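# Place tube rack in fume hood and close sash

## Task

Set the tube rack on the fume hood's work surface so that the whole rack lies past the orange tape line, standing upright, with each tube seated all the way into a hole; close the sash completely. Neither the rack nor any tube may touch the floor, and the robot must not tip over or be left leaning, or the task fails. The result must stay in place without the robot supporting it, and at the end the robot should release everything and move away.

## Robot and tools

ROBOT. A Hello Robot Stretch 4 in a physics simulation, about 1.6 m tall, with a single arm. It has an omni-wheel base (rim within 0.23 m of the base origin), a lift that rides up a mast, a telescoping arm that reaches forward, a three-joint wrist (yaw, pitch, roll) and a two-finger gripper whose fingers are bendable steel strips. A loose object may occasionally get a brief nudge from outside.

FRAMES. Base frame: origin on the floor under the base centre, x forward, y left, z up. hand_pose is the point between the open fingertips (URDF link pinch), reported in the base frame; with all wrist joints at 0 its axes line up with the base frame, but the printed position may be somewhat off. The odometry frame is the base frame as it was when the scene began.

execute_actions(actions, cameras). actions is a list holding one action or nothing; an empty list only reports state and images. One action may contain:
- base: exactly one relative move, measured from where the base last reported itself. translate_m: straight drive in metres, forward positive, -2 to 2. strafe_m: sideways in metres, left positive, -2 to 2. rotate_rad: spin in place in radians, counter-clockwise (left) positive, -3.2 to 3.2.
- joints: absolute targets by name, not offsets. lift_m 0 to 1.2 (m); arm_m 0 to 0.55 (m extension); wrist_yaw_rad -1.134 to 4.276 (0 straight ahead, positive turns left, 3.14 tucked back, above 3.4 the arm may obstruct); wrist_pitch_rad -1.117 to 4.259 (0 level, 1.57 pointing down); wrist_roll_rad -1.117 to 4.259 (0 fingers level, positive turns clockwise as seen from behind); gripper_m -0.038 to 0.141 (fingertip gap in m; negative means the tips squeeze each other). Done tolerances: ±0.004 for lift, arm and gripper, ±0.02 for yaw and roll, ±0.05 for pitch.
- pace: "slow", "default", "fast" or "max" (base up to 0.1/0.3/0.4/0.6 m/s and 1/2/3/4 rad/s; slower when the lift is above 0.2 m).
- contact_limits: only {"arm_m": value}, 0 (gentlest) to 0.75 (firmest), default 0.5; the arm halts when it pushes harder.
- end_of_arm: "enable_torque", sent alone, restarts wrist or gripper motors that shut off.
Base and joint motions in one action start together. Targets beyond a joint's range are clipped and reported; unknown keys or other bad values reject the whole call. Anything not named in an action may keep driving toward its previous target. No action runs past 15 s. cameras: list from head_camera, head_left_camera, head_right_camera, wrist_camera, or "all" (omitted or null means all; [] means none). If one call reports a stop, later movement, wait and finished_scene calls in that same reply are skipped.

wait(seconds): 0 to 10 s, commands nothing and returns state and images.
zoom_image(camera, region): enlarges part of a camera's most recent full image; region is [x0, y0, x1, y1] in pixels from the top-left, at most 504 by 504.
read_manual(section): only "licences"; no motion.
finished_scene(scene): ends the current scene, given its number; irreversible, and the result reports success.

CAMERAS. head_camera looks forward and down from the mast top (turn the base to look elsewhere); head_left_camera and head_right_camera are fisheyes aimed more steeply down, showing the base and arm; wrist_camera looks along the fingers, tips near the image bottom.

RESULT LINES. pictures lists the camera order of images. joint_positions gives current joint values. base_status and joint_status: "done", "off_target" (stopped short, may still push), "contact_stop_at_<key>" (ran into something; that part may go slack), "limit_stop_at_<name>" (e.g. tilt beyond 6 degrees, or own_body for self-collision), "time_out", "torque_fault" (a wrist motor went limp; send enable_torque). on_its_own describes what the call did not command; "held at" is the held target, not the position. lidar_m: 12 distances in m, 30-degree sectors starting straight ahead and going counter-clockwise (4th left, 7th rear, 10th right); "-" means nothing seen or closer than 0.25 m; glass and thin legs may be missed. wrist_depth_mm: 7x7 grid of median depths, 100 to 2000 mm. base_odometry from wheel turns (slip counts as motion); heading -3.142 to 3.142. A gap above about 0.1 rad between turned_by_wheels and turned_by_imu suggests a collision or slip. base_tilt in degrees, forward and right positive. motor_effort in percent, bracket value is the peak; wheel efforts positive mean turning right. Neither gripper_m nor "done" proves a grasp; a firm squeeze shows in gripper effort.

GRIPPING. Command a gap smaller than the object; tighter pulls it toward the wrist, opening pushes it out. If fingertips jam on a surface, raise the lift. To unfold at the start, send lift_m 0.4 with wrist_yaw_rad 0.

AVOID. Driving or turning with over 1 kg held and arm_m above 0.2, especially at fast paces; strong steady pushes or pulls, especially with the gripper high; pressing the wrist into things (torque faults); tilting up with strong roll (self-collision); dropping, slamming or knocking items onto the floor. Faster robot motion is preferred once the job is secure.

Each tool is called as name([rows], argument=value, ...), one row to a line, values as JSON.

## Session

execute_actions(actions=[])

Scene clock: 0.00 s.
base_odometry: x=+0.000 y=+0.000 heading=+0.000 (m, m, rad; odometry frame)
turned_by_wheels: +0.000 (rad since the last result)
turned_by_imu: +0.000 (rad since the last result)
base_tilt: forward=+0.5 right=+0.3 (deg)
lidar_m: 2.28 2.12 1.10 1.10 1.32 1.41 1.43 1.74 2.39 2.44 1.64 1.45
base_status: not commanded
joint_positions: lift_m=+0.160 arm_m=+0.001 wrist_yaw_rad=+3.102 wrist_pitch_rad=+0.001 wrist_roll_rad=+0.009 gripper_m=+0.057
joint_status: not commanded
motor_effort: lift_m=+19 arm_m=-1 wrist_yaw_rad=-1 wrist_pitch_rad=-9 wrist_roll_rad=-2 gripper_m=-5 wheel_0=+0 wheel_1=+0 wheel_2=+0 (%)
hand_pose: x=-0.1130 y=+0.0988 z=+0.3383 quat_wxyz=(+0.020, +0.000, +0.004, +1.000) (m; base frame)
wrist_depth_mm: 137 139 1661 1537 1464 1430 1308 / - 138 1661 1576 1430 1397 1308 / 106 137 270 1537 1464 1366 1336 / 113 137 1618 1576 1430 1366 1308 / 135 1661 1661 1576 1397 1397 1308 / 1537 1499 217 1464 1182 1336 1308 / 1008 917 854 168 831 946 946
pictures: head_camera, head_left_camera, head_right_camera, wrist_camera
Images, in order (width x height): head_camera 420x560, head_left_camera 420x672, head_right_camera 420x672, wrist_camera 616x392.

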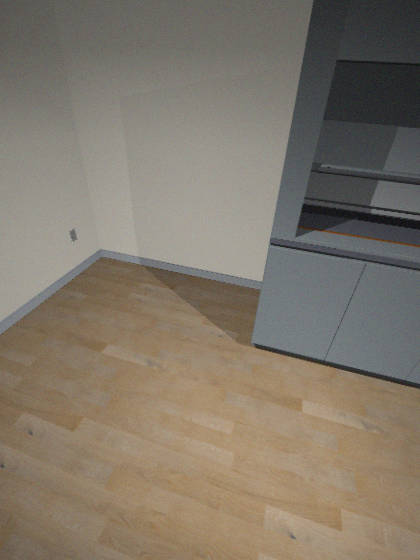

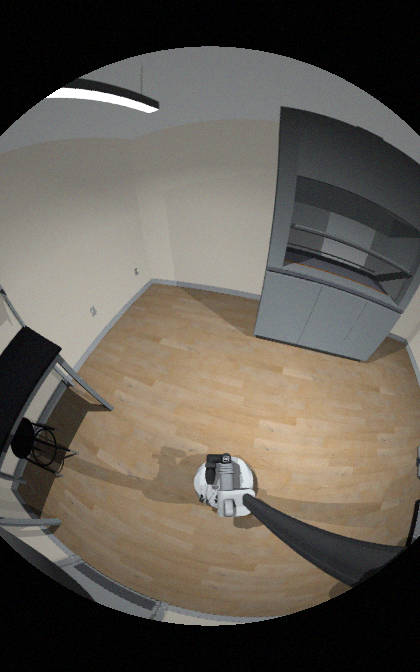

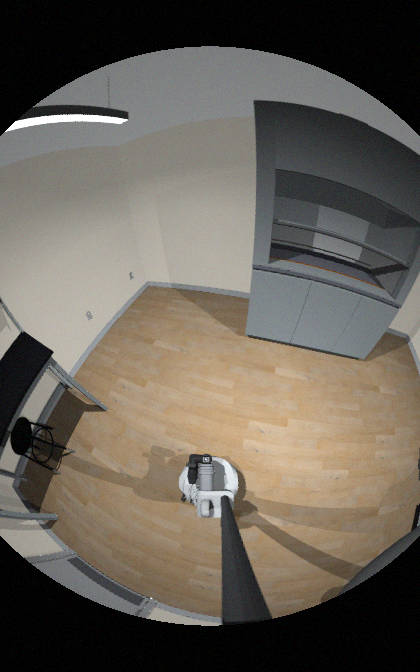

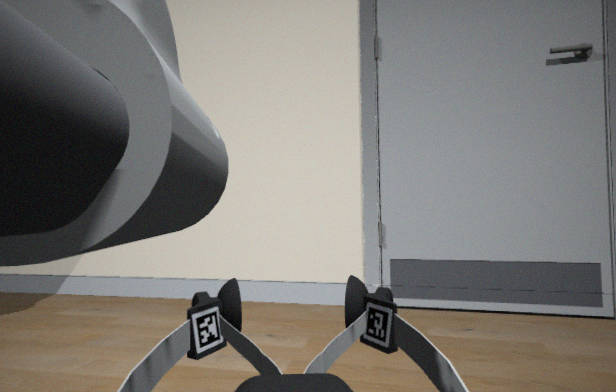

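zoom_image(camera="head_left_camera", region=[0, 260, 140, 560])

zoom_image(camera="head_right_camera", region=[230, 90, 420, 370])

Region (0, 260, 140, 560) of head_left_camera's 420x672 image, scaled by 1.680, with more detail than that image has; it fills the left 235 columns of this view, and the rest is white.

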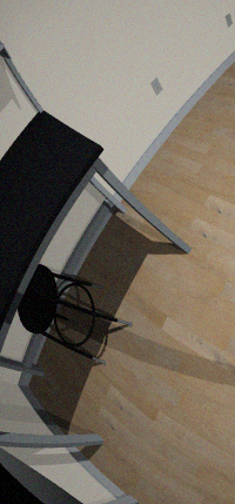

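Region (230, 90, 420, 370) of head_right_camera's 420x672 image, scaled by 1.800, with more detail than that image has; it fills the left 342 columns of this view, and the rest is white.

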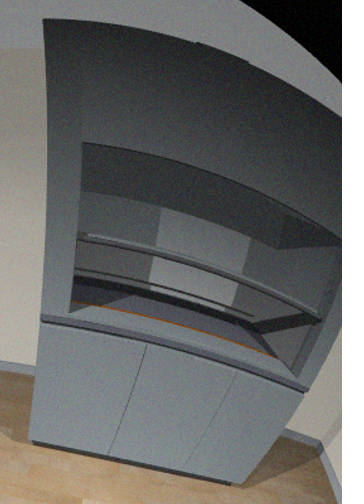

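execute_actions([
  {"base": {"rotate_rad": 1.5}, "joints": {"lift_m": 0.4, "wrist_yaw_rad": 0}, "pace": "fast"},
])

Scene clock: 2.57 s.
base_odometry: x=+0.000 y=+0.000 heading=+1.499 (m, m, rad; odometry frame)
turned_by_wheels: +1.499 (rad since the last result)
turned_by_imu: +1.473 (rad since the last result)
base_tilt: forward=+0.4 right=+0.2 (deg)
lidar_m: 1.08 1.29 1.40 1.39 1.67 2.41 2.42 1.68 1.45 1.45 2.23 1.07
base_status: done
joint_positions: lift_m=+0.400 arm_m=+0.001 wrist_yaw_rad=+0.000 wrist_pitch_rad=+0.001 wrist_roll_rad=+0.009 gripper_m=+0.057
joint_status: all done
motor_effort: lift_m=+21(20) arm_m=-1(0) wrist_yaw_rad=-2(8) wrist_pitch_rad=-9(10) wrist_roll_rad=-2(2) gripper_m=-4(5) wheel_0=-2(8) wheel_1=-2(8) wheel_2=-2(9) (%)
hand_pose: x=+0.4603 y=-0.0873 z=+0.5779 quat_wxyz=(+1.000, +0.004, +0.000, +0.000) (m; base frame)
wrist_depth_mm: 1708 1661 1618 1499 1464 1537 1464 / 1708 1808 1078 1708 891 1464 1430 / 1078 1336 1430 1430 1464 1464 1464 / 1618 1863 1808 1618 1576 1537 1430 / 1618 1756 1397 1618 1576 1464 1430 / 1661 1756 217 1618 1430 1537 1430 / 1499 1397 1336 168 1336 1366 1397
pictures: head_camera, head_left_camera, head_right_camera, wrist_camera
Images, in order (width x height): head_camera 420x560, head_left_camera 420x672, head_right_camera 420x672, wrist_camera 616x392.

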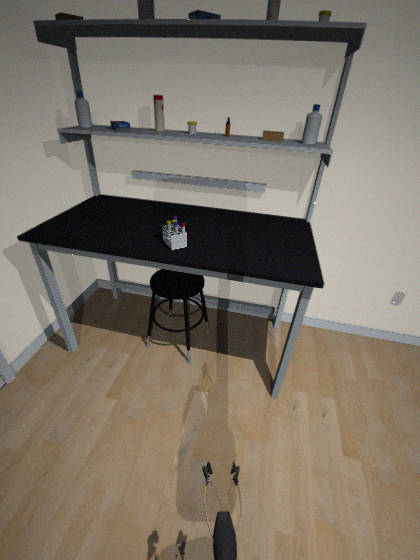

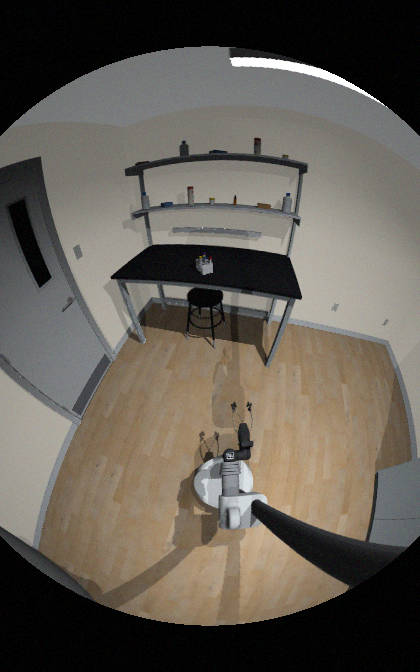

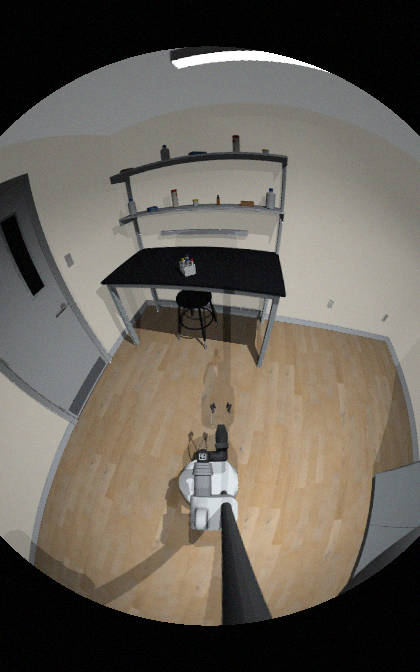

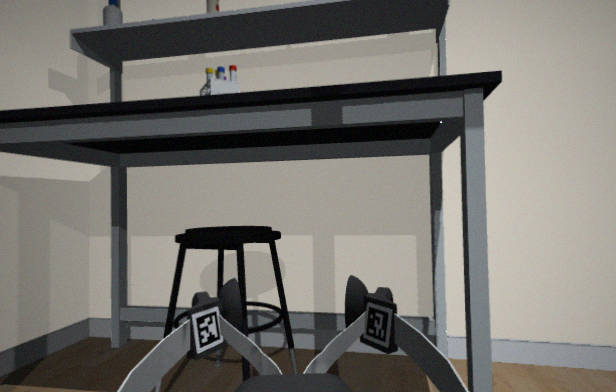

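zoom_image(camera="head_camera", region=[140, 200, 210, 260])

Region (140, 200, 210, 260) of head_camera's 420x560 image, scaled by 7.200, with more detail than that image has; it fills the top 432 rows of this view, and the rest is white.

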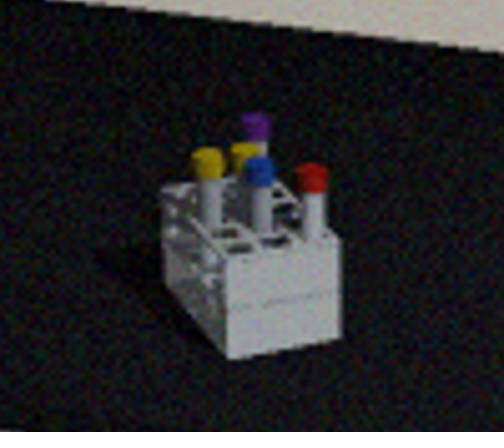

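execute_actions([
  {"base": {"translate_m": 0.5}, "joints": {"lift_m": 0.82, "gripper_m": 0.141}, "pace": "fast"},
])

Scene clock: 6.90 s.
base_odometry: x=+0.036 y=+0.499 heading=+1.500 (m, m, rad; odometry frame)
turned_by_wheels: +0.000 (rad since the last result)
turned_by_imu: +0.000 (rad since the last result)
base_tilt: forward=+0.4 right=+0.2 (deg)
lidar_m: 0.61 0.71 1.25 1.26 1.51 2.59 2.90 1.86 1.62 2.41 0.76 0.59
base_status: done
joint_positions: lift_m=+0.820 arm_m=+0.001 wrist_yaw_rad=+0.000 wrist_pitch_rad=+0.001 wrist_roll_rad=+0.009 gripper_m=+0.141
joint_status: all done
motor_effort: lift_m=+21(23) arm_m=+0(1) wrist_yaw_rad=-1(2) wrist_pitch_rad=-9(9) wrist_roll_rad=-2(2) gripper_m=-2(6) wheel_0=+2(7) wheel_1=+2(4) wheel_2=+0(15) (%)
hand_pose: x=+0.4603 y=-0.0874 z=+0.9979 quat_wxyz=(+1.000, +0.004, +0.000, +0.000) (m; base frame)
wrist_depth_mm: 1397 1281 1281 1205 1138 1008 1025 / 1118 1098 1098 991 931 946 1025 / 1308 1308 1229 1205 1138 1078 1008 / 1336 1308 1255 1182 1118 1078 1042 / 1255 654 931 1118 1078 1060 1025 / 549 210 525 517 462 452 496 / 496 436 439 148 379 355 351
pictures: head_camera, head_left_camera, head_right_camera, wrist_camera
Images, in order (width x height): head_camera 420x560, head_left_camera 420x672, head_right_camera 420x672, wrist_camera 616x392.

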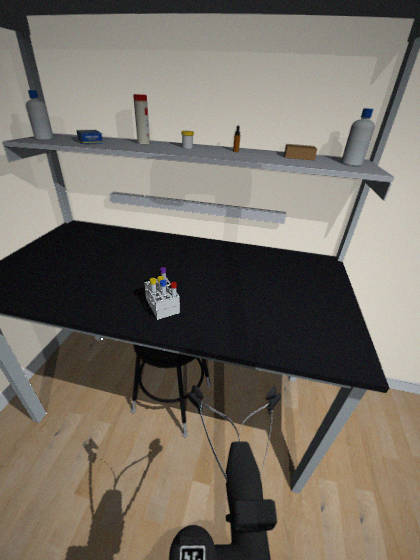

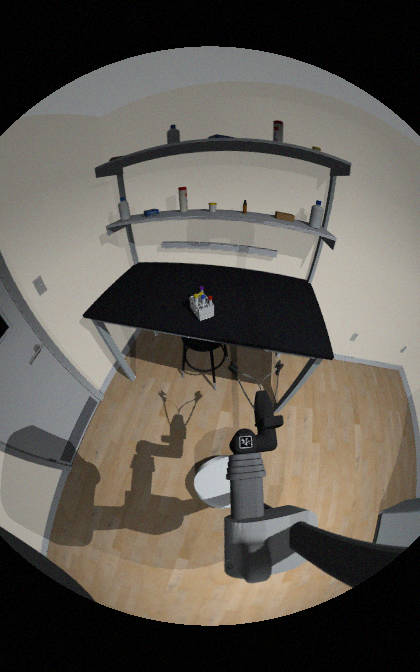

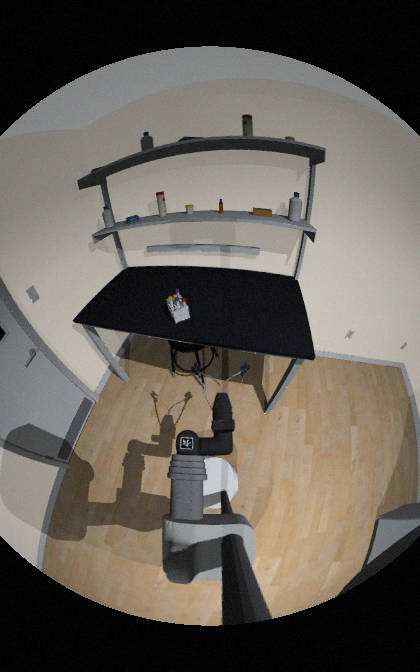

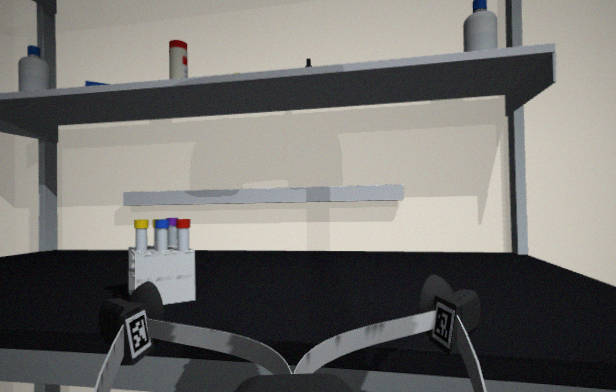

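zoom_image(camera="wrist_camera", region=[100, 200, 230, 320])

zoom_image(camera="head_camera", region=[120, 250, 210, 330])

Region (100, 200, 230, 320) of wrist_camera's 616x392 image, scaled by 3.877; it fills the top 465 rows of this view, and the rest is white.

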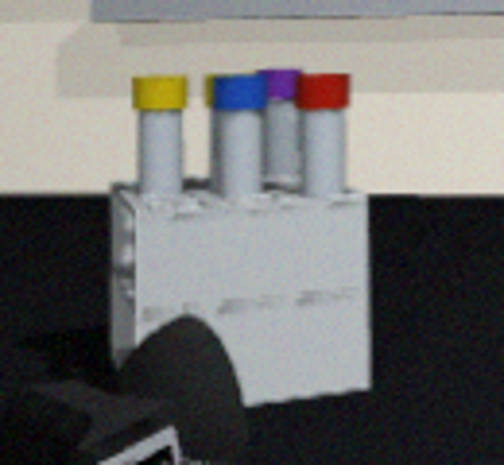

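Region (120, 250, 210, 330) of head_camera's 420x560 image, scaled by 5.600, with more detail than that image has.

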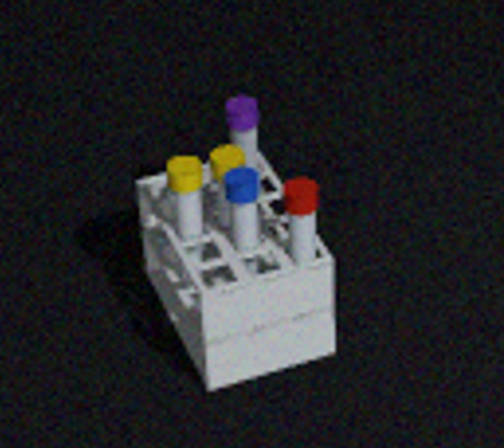

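execute_actions([
  {"base": {"rotate_rad": 0.47}, "pace": "fast"},
], cameras=[])

execute_actions([
  {"base": {"strafe_m": -0.19}, "joints": {"arm_m": 0.15}, "pace": "fast"},
], cameras=["head_camera", "wrist_camera"])

Scene clock: 10.03 s.
base_odometry: x=+0.036 y=+0.499 heading=+1.969 (m, m, rad; odometry frame)
turned_by_wheels: +0.470 (rad since the last result)
turned_by_imu: +0.462 (rad since the last result)
base_tilt: forward=+0.4 right=+0.5 (deg)
lidar_m: 0.67 1.17 1.27 1.50 2.31 2.90 1.92 1.63 2.40 1.69 0.60 0.58
base_status: done
joint_positions: lift_m=+0.820 arm_m=+0.001 wrist_yaw_rad=+0.000 wrist_pitch_rad=+0.001 wrist_roll_rad=+0.009 gripper_m=+0.141
joint_status: not commanded
motor_effort: lift_m=+21(21) arm_m=+0(0) wrist_yaw_rad=-1(2) wrist_pitch_rad=-9(9) wrist_roll_rad=-2(2) gripper_m=-1(1) wheel_0=-2(5) wheel_1=-2(8) wheel_2=-1(11) (%)
hand_pose: x=+0.4603 y=-0.0874 z=+0.9979 quat_wxyz=(+1.000, +0.004, +0.000, +0.000) (m; base frame)
wrist_depth_mm: 1060 1255 1499 1499 1255 1098 866 / 1078 1255 1537 1397 1078 946 946 / 1042 1255 1430 1430 1281 1118 976 / 1042 1229 1499 1464 1255 1078 946 / 1060 1182 1160 1118 580 1042 946 / 1060 209 654 554 462 452 504 / 1060 1138 1397 148 459 370 342
pictures: none
No camera images: the call's "cameras" was empty. Leave "cameras" out to get every camera's image.

Scene clock: 11.70 s.
base_odometry: x=+0.211 y=+0.572 heading=+1.970 (m, m, rad; odometry frame)
turned_by_wheels: +0.000 (rad since the last result)
turned_by_imu: +0.001 (rad since the last result)
base_tilt: forward=+0.4 right=+0.4 (deg)
lidar_m: 0.58 0.92 1.39 1.61 2.57 3.04 1.77 1.53 2.25 1.54 0.48 0.49
base_status: done
joint_positions: lift_m=+0.820 arm_m=+0.149 wrist_yaw_rad=+0.000 wrist_pitch_rad=+0.000 wrist_roll_rad=+0.009 gripper_m=+0.141
joint_status: all done
motor_effort: lift_m=+21(21) arm_m=+6(3) wrist_yaw_rad=-1(1) wrist_pitch_rad=-9(9) wrist_roll_rad=-2(2) gripper_m=+0(1) wheel_0=-1(10) wheel_1=+3(7) wheel_2=+0(2) (%)
hand_pose: x=+0.6083 y=-0.0874 z=+0.9979 quat_wxyz=(+1.000, +0.004, +0.000, +0.000) (m; base frame)
wrist_depth_mm: 1098 1308 1366 1205 732 647 661 / 1098 1308 1118 931 931 878 778 / 1098 1308 1336 1229 1008 878 778 / 1118 1281 1430 1182 976 842 759 / 1060 1182 1118 402 976 866 768 / 544 210 521 373 459 452 496 / 809 319 297 148 310 307 329
pictures: head_camera, wrist_camera
Images, in order (width x height): head_camera 420x560, wrist_camera 616x392.

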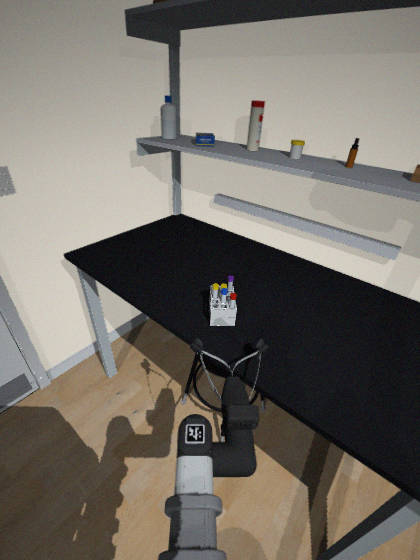

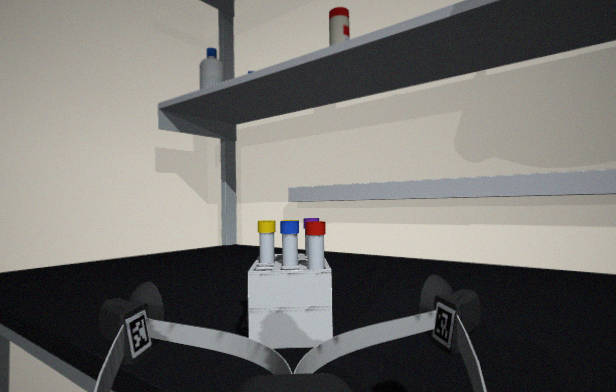

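execute_actions([
  {"joints": {"arm_m": 0.30, "lift_m": 0.796}, "pace": "fast"},
], cameras=["head_camera", "wrist_camera"])

Scene clock: 13.47 s.
base_odometry: x=+0.211 y=+0.572 heading=+1.970 (m, m, rad; odometry frame)
turned_by_wheels: +0.000 (rad since the last result)
turned_by_imu: +0.001 (rad since the last result)
base_tilt: forward=+0.3 right=+0.4 (deg)
lidar_m: 0.68 0.92 1.39 1.66 2.62 3.03 1.76 1.55 2.24 1.54 0.47 0.48
base_status: not commanded
joint_positions: lift_m=+0.796 arm_m=+0.299 wrist_yaw_rad=+0.000 wrist_pitch_rad=+0.000 wrist_roll_rad=+0.009 gripper_m=+0.141
joint_status: all done
motor_effort: lift_m=+17(20) arm_m=+6(11) wrist_yaw_rad=-1(0) wrist_pitch_rad=-9(8) wrist_roll_rad=-2(2) gripper_m=-1(2) wheel_0=-1(0) wheel_1=+2(2) wheel_2=+0(0) (%)
hand_pose: x=+0.7583 y=-0.0874 z=+0.9743 quat_wxyz=(+1.000, +0.004, +0.000, +0.000) (m; base frame)
wrist_depth_mm: 1025 1229 1229 723 691 699 661 / 1042 1138 976 976 866 778 691 / 1008 1182 1255 1060 904 759 683 / 1042 1205 1229 931 866 768 691 / 960 1008 768 255 842 759 676 / 449 209 223 224 375 373 410 / 289 250 222 148 256 256 271
pictures: head_camera, wrist_camera
Images, in order (width x height): head_camera 420x560, wrist_camera 616x392.

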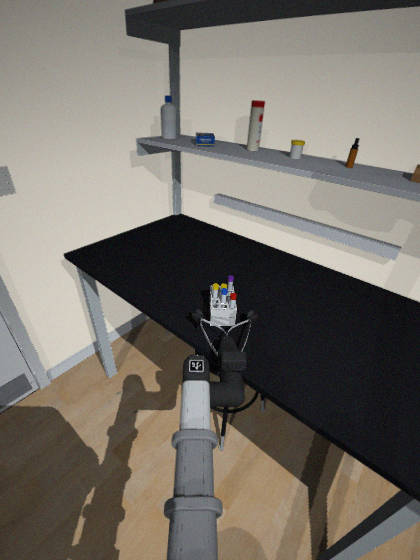

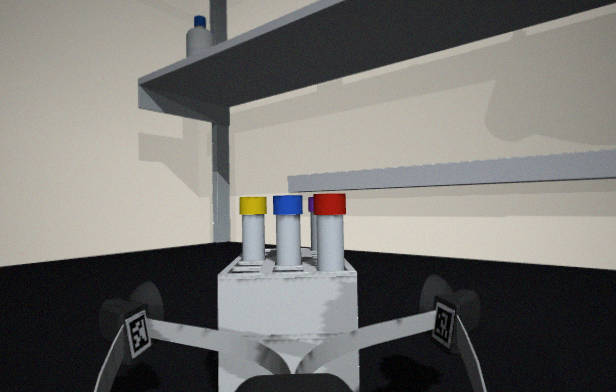

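zoom_image(camera="wrist_camera", region=[90, 180, 500, 392])

zoom_image(camera="head_camera", region=[180, 265, 270, 355])

Region (90, 180, 500, 392) of wrist_camera's 616x392 image, scaled by 1.229; it fills the top 261 rows of this view, and the rest is white.

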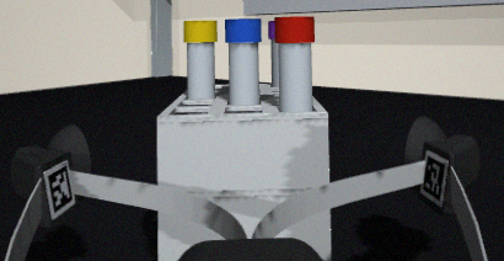

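Region (180, 265, 270, 355) of head_camera's 420x560 image, scaled by 5.600, with more detail than that image has.

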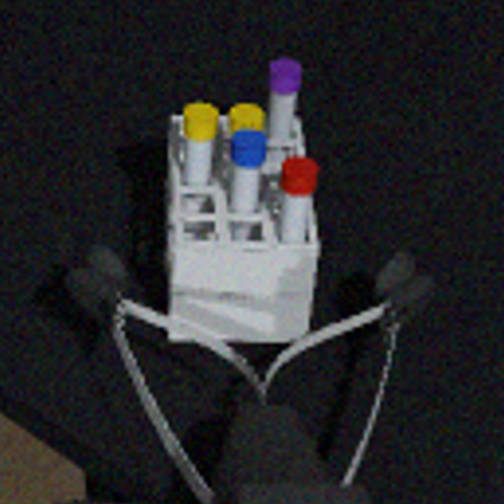

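execute_actions([
  {"joints": {"arm_m": 0.348, "lift_m": 0.808}},
], cameras=["head_camera", "wrist_camera"])

Scene clock: 15.13 s.
base_odometry: x=+0.211 y=+0.572 heading=+1.970 (m, m, rad; odometry frame)
turned_by_wheels: +0.000 (rad since the last result)
turned_by_imu: +0.001 (rad since the last result)
base_tilt: forward=+0.4 right=+0.3 (deg)
lidar_m: 0.64 0.90 1.39 1.66 2.64 3.03 1.75 1.52 2.26 1.56 0.49 0.48
base_status: not commanded
joint_positions: lift_m=+0.808 arm_m=+0.347 wrist_yaw_rad=+0.000 wrist_pitch_rad=+0.000 wrist_roll_rad=+0.009 gripper_m=+0.141
joint_status: all done
motor_effort: lift_m=+21(21) arm_m=+6(6) wrist_yaw_rad=+0(0) wrist_pitch_rad=-9(10) wrist_roll_rad=-1(2) gripper_m=-1(0) wheel_0=-1(1) wheel_1=+3(2) wheel_2=+0(0) (%)
hand_pose: x=+0.8063 y=-0.0874 z=+0.9859 quat_wxyz=(+1.000, +0.004, +0.000, +0.000) (m; base frame)
wrist_depth_mm: 1008 1160 976 668 661 683 647 / 991 1060 946 946 854 741 654 / 1008 1160 1182 1008 854 750 654 / 991 1160 1205 960 831 715 654 / 960 1118 707 209 820 723 668 / 496 211 216 185 214 410 455 / 317 274 176 147 279 281 298
pictures: head_camera, wrist_camera
Images, in order (width x height): head_camera 420x560, wrist_camera 616x392.

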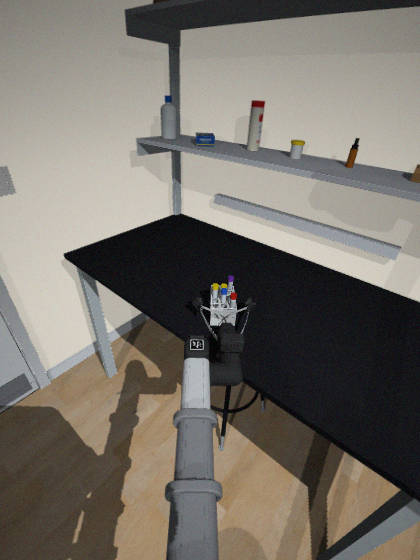

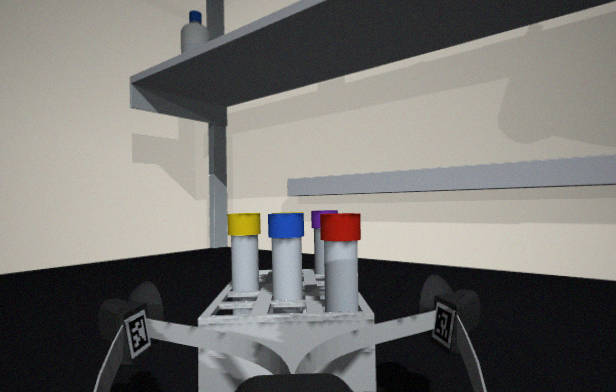

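execute_actions([
  {"joints": {"gripper_m": 0.05}},
], cameras=["head_camera", "wrist_camera"])

Scene clock: 17.20 s.
base_odometry: x=+0.211 y=+0.572 heading=+1.970 (m, m, rad; odometry frame)
turned_by_wheels: +0.000 (rad since the last result)
turned_by_imu: +0.001 (rad since the last result)
base_tilt: forward=+0.5 right=+0.3 (deg)
lidar_m: 0.59 0.90 1.41 1.62 2.64 3.04 1.72 1.53 2.25 1.52 0.46 0.48
base_status: not commanded
joint_positions: lift_m=+0.808 arm_m=+0.347 wrist_yaw_rad=+0.000 wrist_pitch_rad=+0.001 wrist_roll_rad=+0.009 gripper_m=+0.050
joint_status: all done
motor_effort: lift_m=+21(21) arm_m=+6(6) wrist_yaw_rad=-1(1) wrist_pitch_rad=-11(11) wrist_roll_rad=-2(2) gripper_m=-19(17) wheel_0=+0(1) wheel_1=+2(2) wheel_2=+0(0) (%)
hand_pose: x=+0.8063 y=-0.0874 z=+0.9857 quat_wxyz=(+1.000, +0.004, +0.001, +0.000) (m; base frame)
wrist_depth_mm: 991 1160 960 668 676 683 654 / 976 1118 960 960 842 741 654 / 1008 1138 1229 1008 866 741 654 / 991 1182 1229 991 842 723 640 / 976 1118 831 209 809 732 661 / 488 480 198 187 191 452 445 / 315 176 176 177 193 263 297
pictures: head_camera, wrist_camera
Images, in order (width x height): head_camera 420x560, wrist_camera 616x392.

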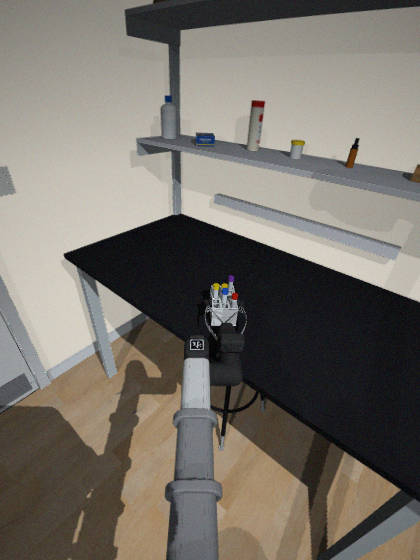

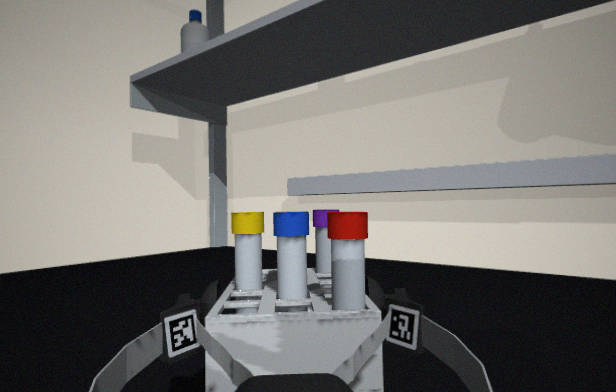

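zoom_image(camera="head_camera", region=[185, 265, 265, 345])

zoom_image(camera="wrist_camera", region=[150, 250, 440, 392])

Region (185, 265, 265, 345) of head_camera's 420x560 image, scaled by 6.300, with more detail than that image has.

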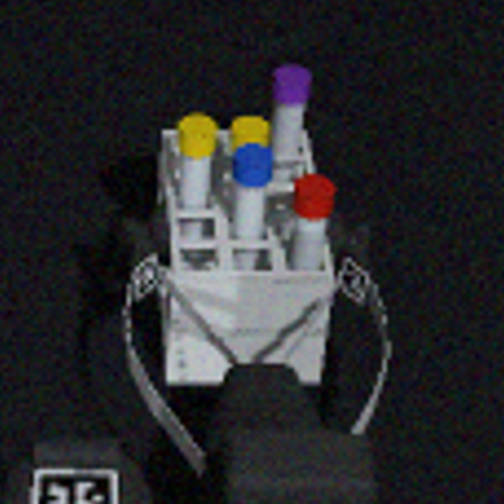

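Region (150, 250, 440, 392) of wrist_camera's 616x392 image, scaled by 1.738; it fills the top 247 rows of this view, and the rest is white.

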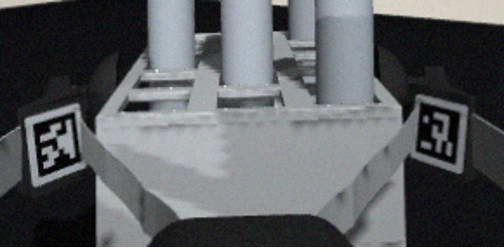

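execute_actions([
  {"joints": {"gripper_m": 0.02}},
], cameras=["wrist_camera"])

execute_actions([
  {"joints": {"lift_m": 0.835}, "pace": "slow"},
], cameras=["head_camera", "wrist_camera"])

Scene clock: 18.50 s.
base_odometry: x=+0.211 y=+0.572 heading=+1.970 (m, m, rad; odometry frame)
turned_by_wheels: +0.000 (rad since the last result)
turned_by_imu: +0.000 (rad since the last result)
base_tilt: forward=+0.4 right=+0.2 (deg)
lidar_m: 0.62 0.90 1.41 1.65 2.62 3.02 1.74 1.56 2.25 1.57 0.51 0.47
base_status: not commanded
joint_positions: lift_m=+0.808 arm_m=+0.347 wrist_yaw_rad=+0.000 wrist_pitch_rad=+0.001 wrist_roll_rad=+0.009 gripper_m=+0.021
joint_status: all done
motor_effort: lift_m=+21(21) arm_m=+7(6) wrist_yaw_rad=-1(1) wrist_pitch_rad=-9(11) wrist_roll_rad=-2(2) gripper_m=-29(31) wheel_0=+0(1) wheel_1=+2(2) wheel_2=+0(0) (%)
hand_pose: x=+0.8063 y=-0.0874 z=+0.9858 quat_wxyz=(+1.000, +0.004, +0.000, +0.000) (m; base frame)
wrist_depth_mm: 976 1160 960 668 676 683 647 / 991 1078 946 960 831 741 661 / 991 1160 1160 1025 866 750 654 / 976 1138 1229 976 831 723 640 / 976 1098 831 200 809 732 661 / 492 488 194 182 182 452 449 / 317 171 167 168 176 168 300
pictures: wrist_camera
Images, in order (width x height): wrist_camera 616x392.

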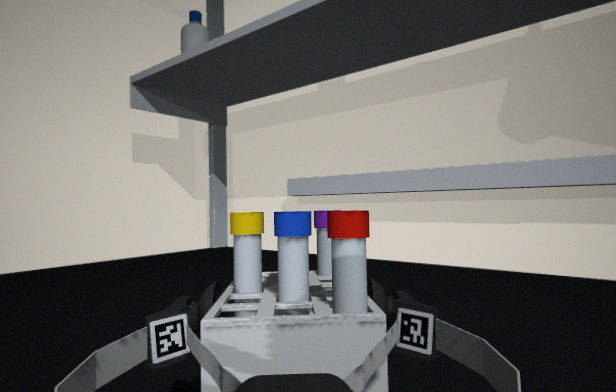

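Scene clock: 19.53 s.
base_odometry: x=+0.211 y=+0.572 heading=+1.970 (m, m, rad; odometry frame)
turned_by_wheels: +0.000 (rad since the last result)
turned_by_imu: +0.000 (rad since the last result)
base_tilt: forward=+0.4 right=+0.3 (deg)
lidar_m: 0.55 0.90 1.40 1.65 2.62 3.03 1.74 1.55 2.24 1.56 0.46 0.45
base_status: not commanded
joint_positions: lift_m=+0.835 arm_m=+0.347 wrist_yaw_rad=+0.000 wrist_pitch_rad=+0.002 wrist_roll_rad=+0.009 gripper_m=+0.021
joint_status: all done
motor_effort: lift_m=+22(21) arm_m=+6(6) wrist_yaw_rad=+0(1) wrist_pitch_rad=-11(13) wrist_roll_rad=-2(2) gripper_m=-29(30) wheel_0=-1(1) wheel_1=+2(3) wheel_2=+0(0) (%)
hand_pose: x=+0.8063 y=-0.0874 z=+1.0125 quat_wxyz=(+1.000, +0.004, +0.001, +0.000) (m; base frame)
wrist_depth_mm: 991 1182 1160 647 615 627 634 / 991 1118 878 891 831 750 668 / 991 1138 1138 1008 866 750 661 / 1008 1182 1229 1008 820 732 634 / 976 1118 991 203 831 741 676 / 591 580 195 180 182 544 539 / 379 170 166 167 176 169 359
pictures: head_camera, wrist_camera
Images, in order (width x height): head_camera 420x560, wrist_camera 616x392.

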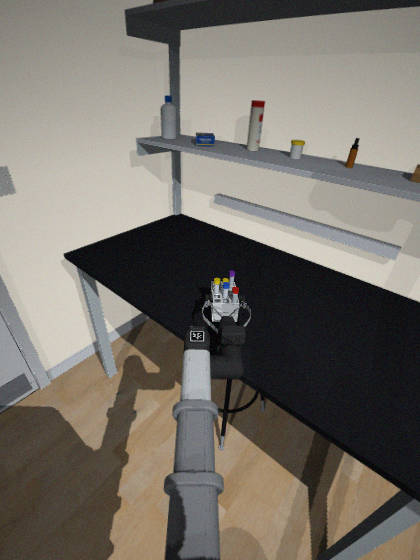

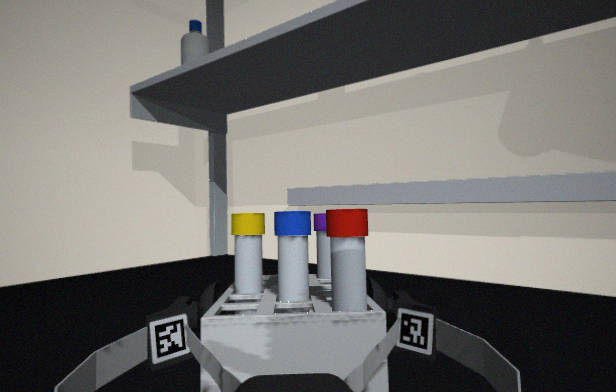

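execute_actions([
  {"base": {"translate_m": -1.18}, "joints": {"lift_m": 0.87, "arm_m": 0.0}},
], cameras=["head_left_camera", "wrist_camera"])

Scene clock: 25.67 s.
base_odometry: x=+0.669 y=-0.515 heading=+1.969 (m, m, rad; odometry frame)
turned_by_wheels: +0.000 (rad since the last result)
turned_by_imu: +0.008 (rad since the last result)
base_tilt: forward=+0.3 right=+0.1 (deg)
lidar_m: 0.52 2.20 2.23 2.47 2.18 2.55 0.83 0.66 0.65 0.73 2.18 1.50
base_status: done
joint_positions: lift_m=+0.870 arm_m=+0.002 wrist_yaw_rad=+0.000 wrist_pitch_rad=+0.002 wrist_roll_rad=+0.009 gripper_m=+0.021
joint_status: all done
motor_effort: lift_m=+21(23) arm_m=-7(9) wrist_yaw_rad=+0(1) wrist_pitch_rad=-14(14) wrist_roll_rad=-1(2) gripper_m=-30(30) wheel_0=-1(6) wheel_1=-2(7) wheel_2=+1(12) (%)
hand_pose: x=+0.4613 y=-0.0874 z=+1.0474 quat_wxyz=(+1.000, +0.004, +0.001, +0.000) (m; base frame)
wrist_depth_mm: 1808 - - - - 1708 1618 / 1863 - - - - 1756 1576 / 1756 - - - - 1708 1618 / 1808 - - - - 1708 1537 / 1808 - - 204 1397 1661 1537 / 1756 - 195 181 182 1708 1618 / 1708 171 167 168 176 168 1576
pictures: head_left_camera, wrist_camera
Images, in order (width x height): head_left_camera 420x672, wrist_camera 616x392.

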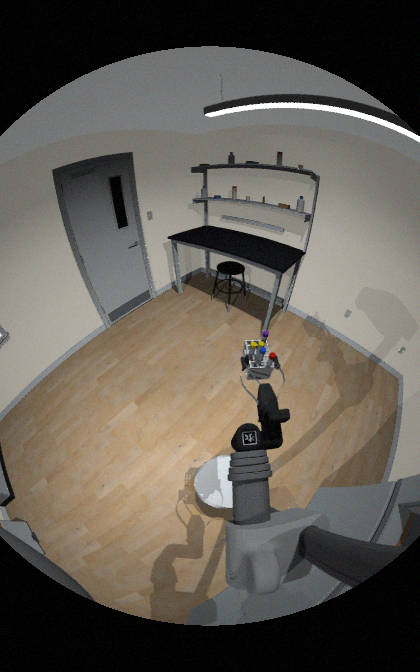

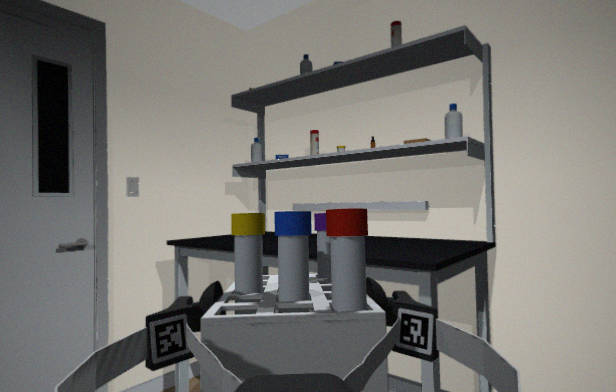

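execute_actions([
  {"base": {"rotate_rad": -2.27}, "pace": "slow"},
])

Scene clock: 29.97 s.
base_odometry: x=+0.669 y=-0.515 heading=-0.300 (m, m, rad; odometry frame)
turned_by_wheels: -2.269 (rad since the last result)
turned_by_imu: -2.227 (rad since the last result)
base_tilt: forward=+0.5 right=+0.3 (deg)
lidar_m: 0.51 0.69 2.16 1.99 1.48 2.05 2.21 2.32 2.21 2.19 0.98 0.68
base_status: done
joint_positions: lift_m=+0.870 arm_m=+0.002 wrist_yaw_rad=+0.000 wrist_pitch_rad=+0.002 wrist_roll_rad=+0.009 gripper_m=+0.021
joint_status: not commanded
motor_effort: lift_m=+21(21) arm_m=-6(6) wrist_yaw_rad=+0(1) wrist_pitch_rad=-13(14) wrist_roll_rad=-2(2) gripper_m=-29(29) wheel_0=+2(4) wheel_1=+4(8) wheel_2=+4(6) (%)
hand_pose: x=+0.4613 y=-0.0874 z=+1.0474 quat_wxyz=(+1.000, +0.004, +0.001, +0.000) (m; base frame)
wrist_depth_mm: 473 668 1078 1098 1098 1098 1118 / 469 517 525 535 1078 1118 1118 / 466 699 1042 1078 1098 1098 1098 / 469 691 1060 1078 1098 1098 1098 / 469 691 960 204 1078 1078 1078 / 466 564 194 179 182 554 549 / 436 170 166 168 176 168 449
pictures: head_camera, head_left_camera, head_right_camera, wrist_camera
Images, in order (width x height): head_camera 420x560, head_left_camera 420x672, head_right_camera 420x672, wrist_camera 616x392.

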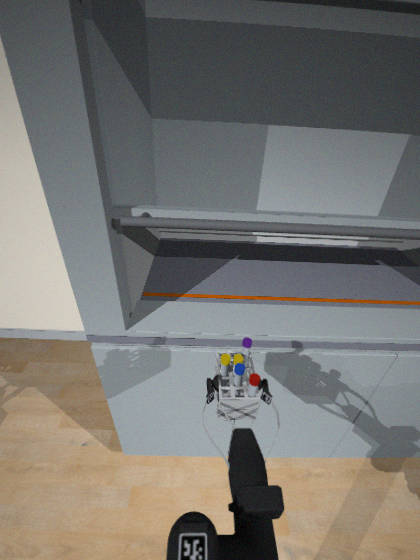

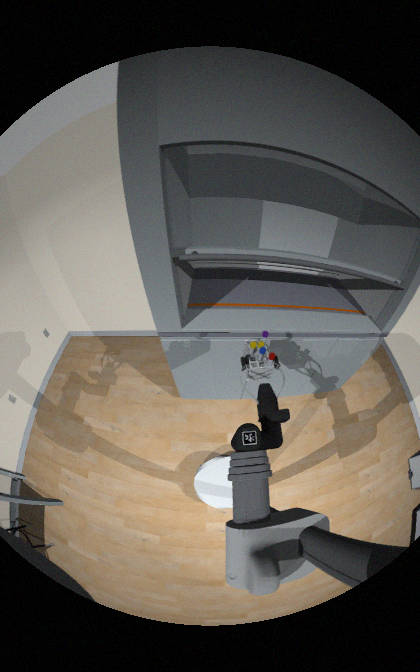

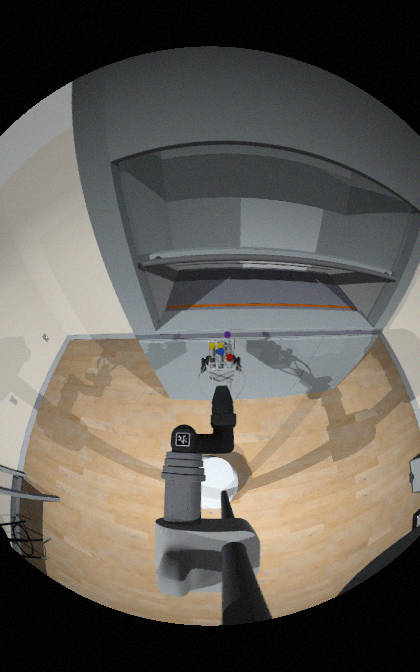

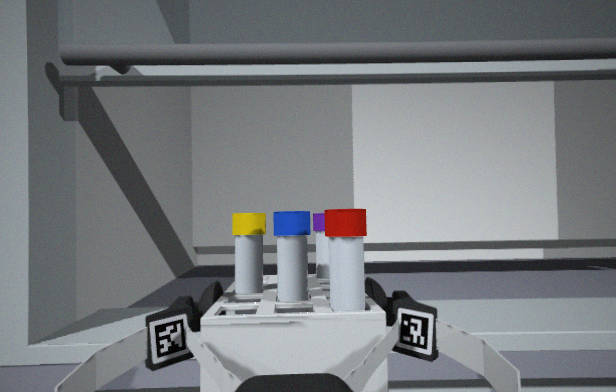

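zoom_image(camera="wrist_camera", region=[20, 20, 200, 160])

zoom_image(camera="head_camera", region=[80, 180, 260, 360])

Region (20, 20, 200, 160) of wrist_camera's 616x392 image, scaled by 2.800.

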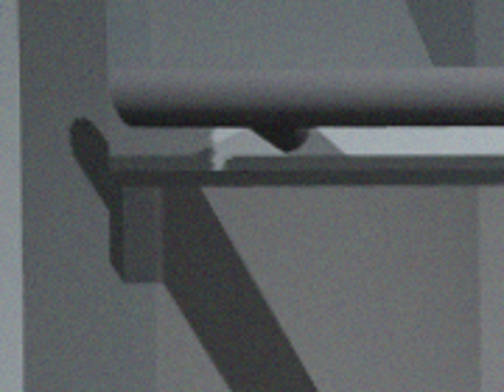

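Region (80, 180, 260, 360) of head_camera's 420x560 image, scaled by 2.800, with more detail than that image has.

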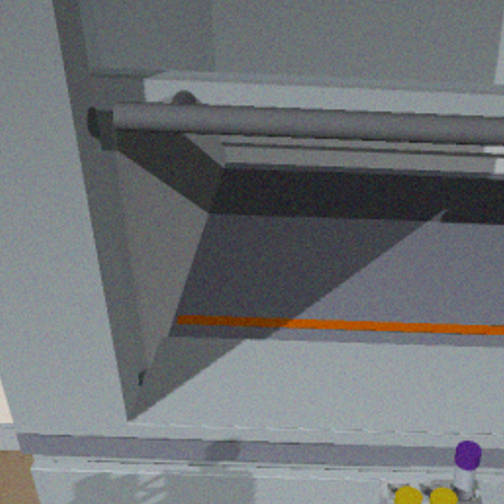

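execute_actions([
  {"base": {"translate_m": 0.3}, "joints": {"lift_m": 0.885}},
], cameras=["head_camera", "wrist_camera"])

Scene clock: 33.03 s.
base_odometry: x=+0.955 y=-0.603 heading=-0.299 (m, m, rad; odometry frame)
turned_by_wheels: +0.000 (rad since the last result)
turned_by_imu: +0.000 (rad since the last result)
base_tilt: forward=+0.3 right=+0.4 (deg)
lidar_m: 0.35 0.38 1.78 2.15 1.62 2.02 2.53 2.65 2.25 2.54 0.53 0.36
base_status: done
joint_positions: lift_m=+0.885 arm_m=+0.002 wrist_yaw_rad=+0.000 wrist_pitch_rad=+0.002 wrist_roll_rad=+0.009 gripper_m=+0.021
joint_status: all done
motor_effort: lift_m=+21(23) arm_m=-6(6) wrist_yaw_rad=-1(0) wrist_pitch_rad=-13(13) wrist_roll_rad=-2(2) gripper_m=-30(29) wheel_0=+2(9) wheel_1=+1(9) wheel_2=+0(7) (%)
hand_pose: x=+0.4613 y=-0.0874 z=+1.0624 quat_wxyz=(+1.000, +0.004, +0.001, +0.000) (m; base frame)
wrist_depth_mm: 462 699 788 798 798 809 809 / 455 699 788 798 798 798 809 / 459 683 788 798 798 809 798 / 455 676 778 788 798 798 798 / 452 676 788 204 798 788 798 / 449 591 194 181 182 676 676 / 415 170 167 168 176 168 445
pictures: head_camera, wrist_camera
Images, in order (width x height): head_camera 420x560, wrist_camera 616x392.

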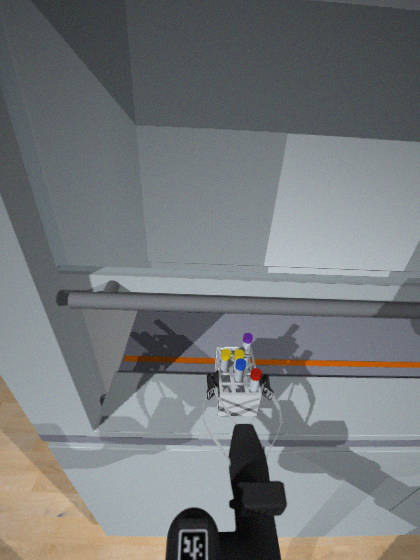

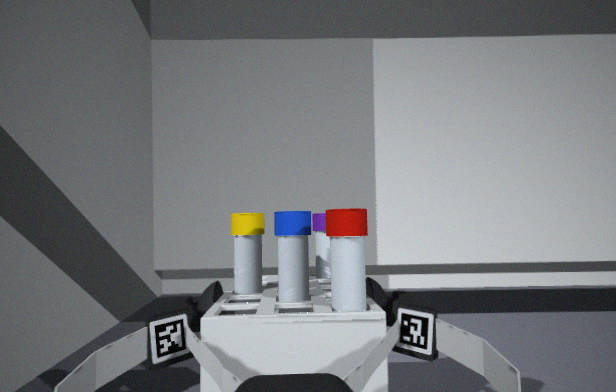

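execute_actions([
  {"joints": {"arm_m": 0.43}},
], cameras=["head_camera", "wrist_camera"])

Scene clock: 35.73 s.
base_odometry: x=+0.955 y=-0.603 heading=-0.299 (m, m, rad; odometry frame)
turned_by_wheels: +0.000 (rad since the last result)
turned_by_imu: +0.001 (rad since the last result)
base_tilt: forward=+0.5 right=+0.4 (deg)
lidar_m: 0.36 0.37 1.72 2.17 1.63 1.99 2.52 2.64 2.27 2.57 0.50 0.34
base_status: not commanded
joint_positions: lift_m=+0.885 arm_m=+0.429 wrist_yaw_rad=+0.000 wrist_pitch_rad=+0.002 wrist_roll_rad=+0.009 gripper_m=+0.021
joint_status: all done
motor_effort: lift_m=+22(21) arm_m=+6(6) wrist_yaw_rad=-1(0) wrist_pitch_rad=-13(13) wrist_roll_rad=-2(1) gripper_m=-30(29) wheel_0=+2(2) wheel_1=+1(1) wheel_2=+0(0) (%)
hand_pose: x=+0.8883 y=-0.0874 z=+1.0625 quat_wxyz=(+1.000, +0.004, +0.001, +0.000) (m; base frame)
wrist_depth_mm: 370 370 373 373 377 379 379 / 368 368 373 373 373 375 377 / 366 368 370 370 375 375 375 / 364 366 370 370 373 375 375 / 364 366 368 204 368 373 375 / 362 366 195 181 182 370 375 / 402 170 167 168 176 168 415
pictures: head_camera, wrist_camera
Images, in order (width x height): head_camera 420x560, wrist_camera 616x392.

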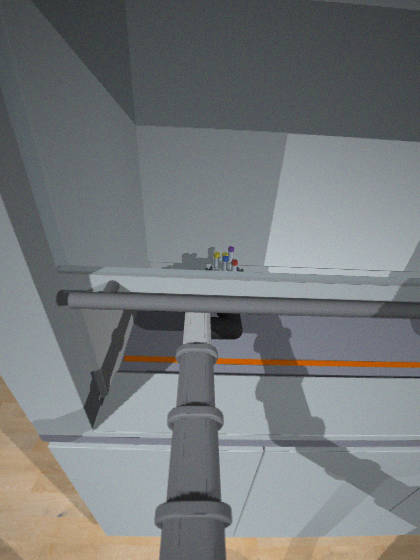

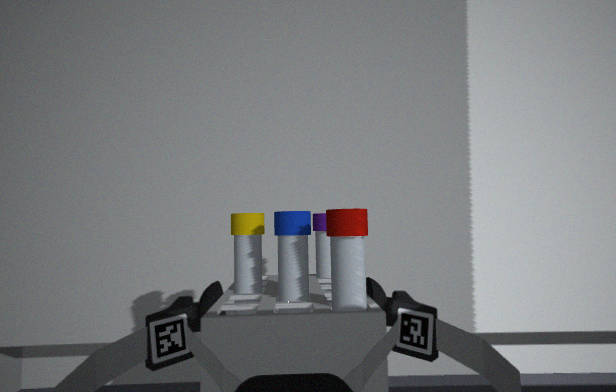

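Now lower toward the work top.

execute_actions([
  {"joints": {"lift_m": 0.826}, "pace": "slow"},
], cameras=["wrist_camera"])

Scene clock: 37.17 s.
base_odometry: x=+0.955 y=-0.603 heading=-0.299 (m, m, rad; odometry frame)
turned_by_wheels: +0.000 (rad since the last result)
turned_by_imu: +0.001 (rad since the last result)
base_tilt: forward=+0.4 right=+0.1 (deg)
lidar_m: 0.34 0.36 1.74 2.15 1.63 1.99 2.52 2.66 2.26 2.53 0.52 0.38
base_status: not commanded
joint_positions: lift_m=+0.826 arm_m=+0.429 wrist_yaw_rad=+0.000 wrist_pitch_rad=+0.002 wrist_roll_rad=+0.009 gripper_m=+0.021
joint_status: all done
motor_effort: lift_m=+17(21) arm_m=+7(6) wrist_yaw_rad=-1(1) wrist_pitch_rad=-13(14) wrist_roll_rad=-3(2) gripper_m=-29(30) wheel_0=+2(2) wheel_1=+1(1) wheel_2=+0(0) (%)
hand_pose: x=+0.8883 y=-0.0874 z=+1.0038 quat_wxyz=(+1.000, +0.004, +0.001, +0.000) (m; base frame)
wrist_depth_mm: 368 370 368 373 375 377 379 / 366 368 373 373 375 377 379 / 366 366 368 370 373 373 375 / 364 370 368 373 373 373 375 / 364 364 370 203 373 373 375 / 407 410 193 181 182 421 415 / 324 171 167 167 176 168 306
pictures: wrist_camera
Images, in order (width x height): wrist_camera 616x392.

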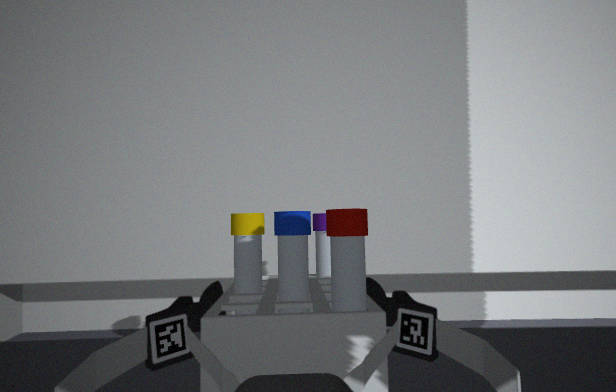

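execute_actions([
  {"joints": {"lift_m": 0.8205}, "pace": "slow"},
], cameras=["wrist_camera"])

Scene clock: 37.87 s.
base_odometry: x=+0.955 y=-0.603 heading=-0.299 (m, m, rad; odometry frame)
turned_by_wheels: +0.000 (rad since the last result)
turned_by_imu: +0.000 (rad since the last result)
base_tilt: forward=+0.5 right=+0.2 (deg)
lidar_m: 0.36 0.38 1.75 2.14 1.59 1.99 2.54 2.66 2.26 2.55 0.52 0.38
base_status: not commanded
joint_positions: lift_m=+0.821 arm_m=+0.429 wrist_yaw_rad=+0.000 wrist_pitch_rad=+0.000 wrist_roll_rad=+0.009 gripper_m=+0.021
joint_status: all done
motor_effort: lift_m=+16(16) arm_m=+6(7) wrist_yaw_rad=-1(0) wrist_pitch_rad=-8(13) wrist_roll_rad=-2(1) gripper_m=-30(30) wheel_0=+2(2) wheel_1=+1(1) wheel_2=+0(0) (%)
hand_pose: x=+0.8883 y=-0.0874 z=+0.9990 quat_wxyz=(+1.000, +0.004, +0.000, +0.000) (m; base frame)
wrist_depth_mm: 373 375 375 370 377 377 382 / 370 368 370 373 377 377 377 / 364 370 368 370 375 377 375 / 364 366 366 373 373 377 375 / 364 366 368 202 370 373 373 / 410 407 195 181 182 418 418 / 317 170 167 168 176 168 297
pictures: wrist_camera
Images, in order (width x height): wrist_camera 616x392.

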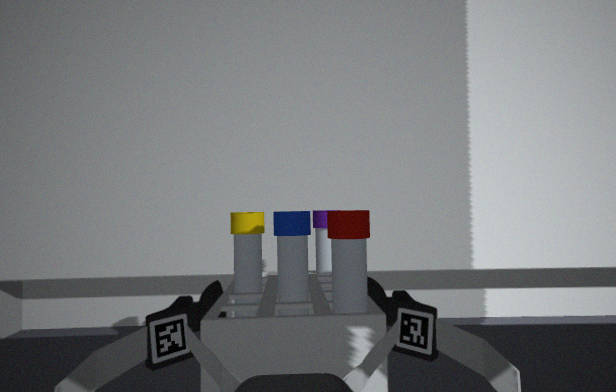

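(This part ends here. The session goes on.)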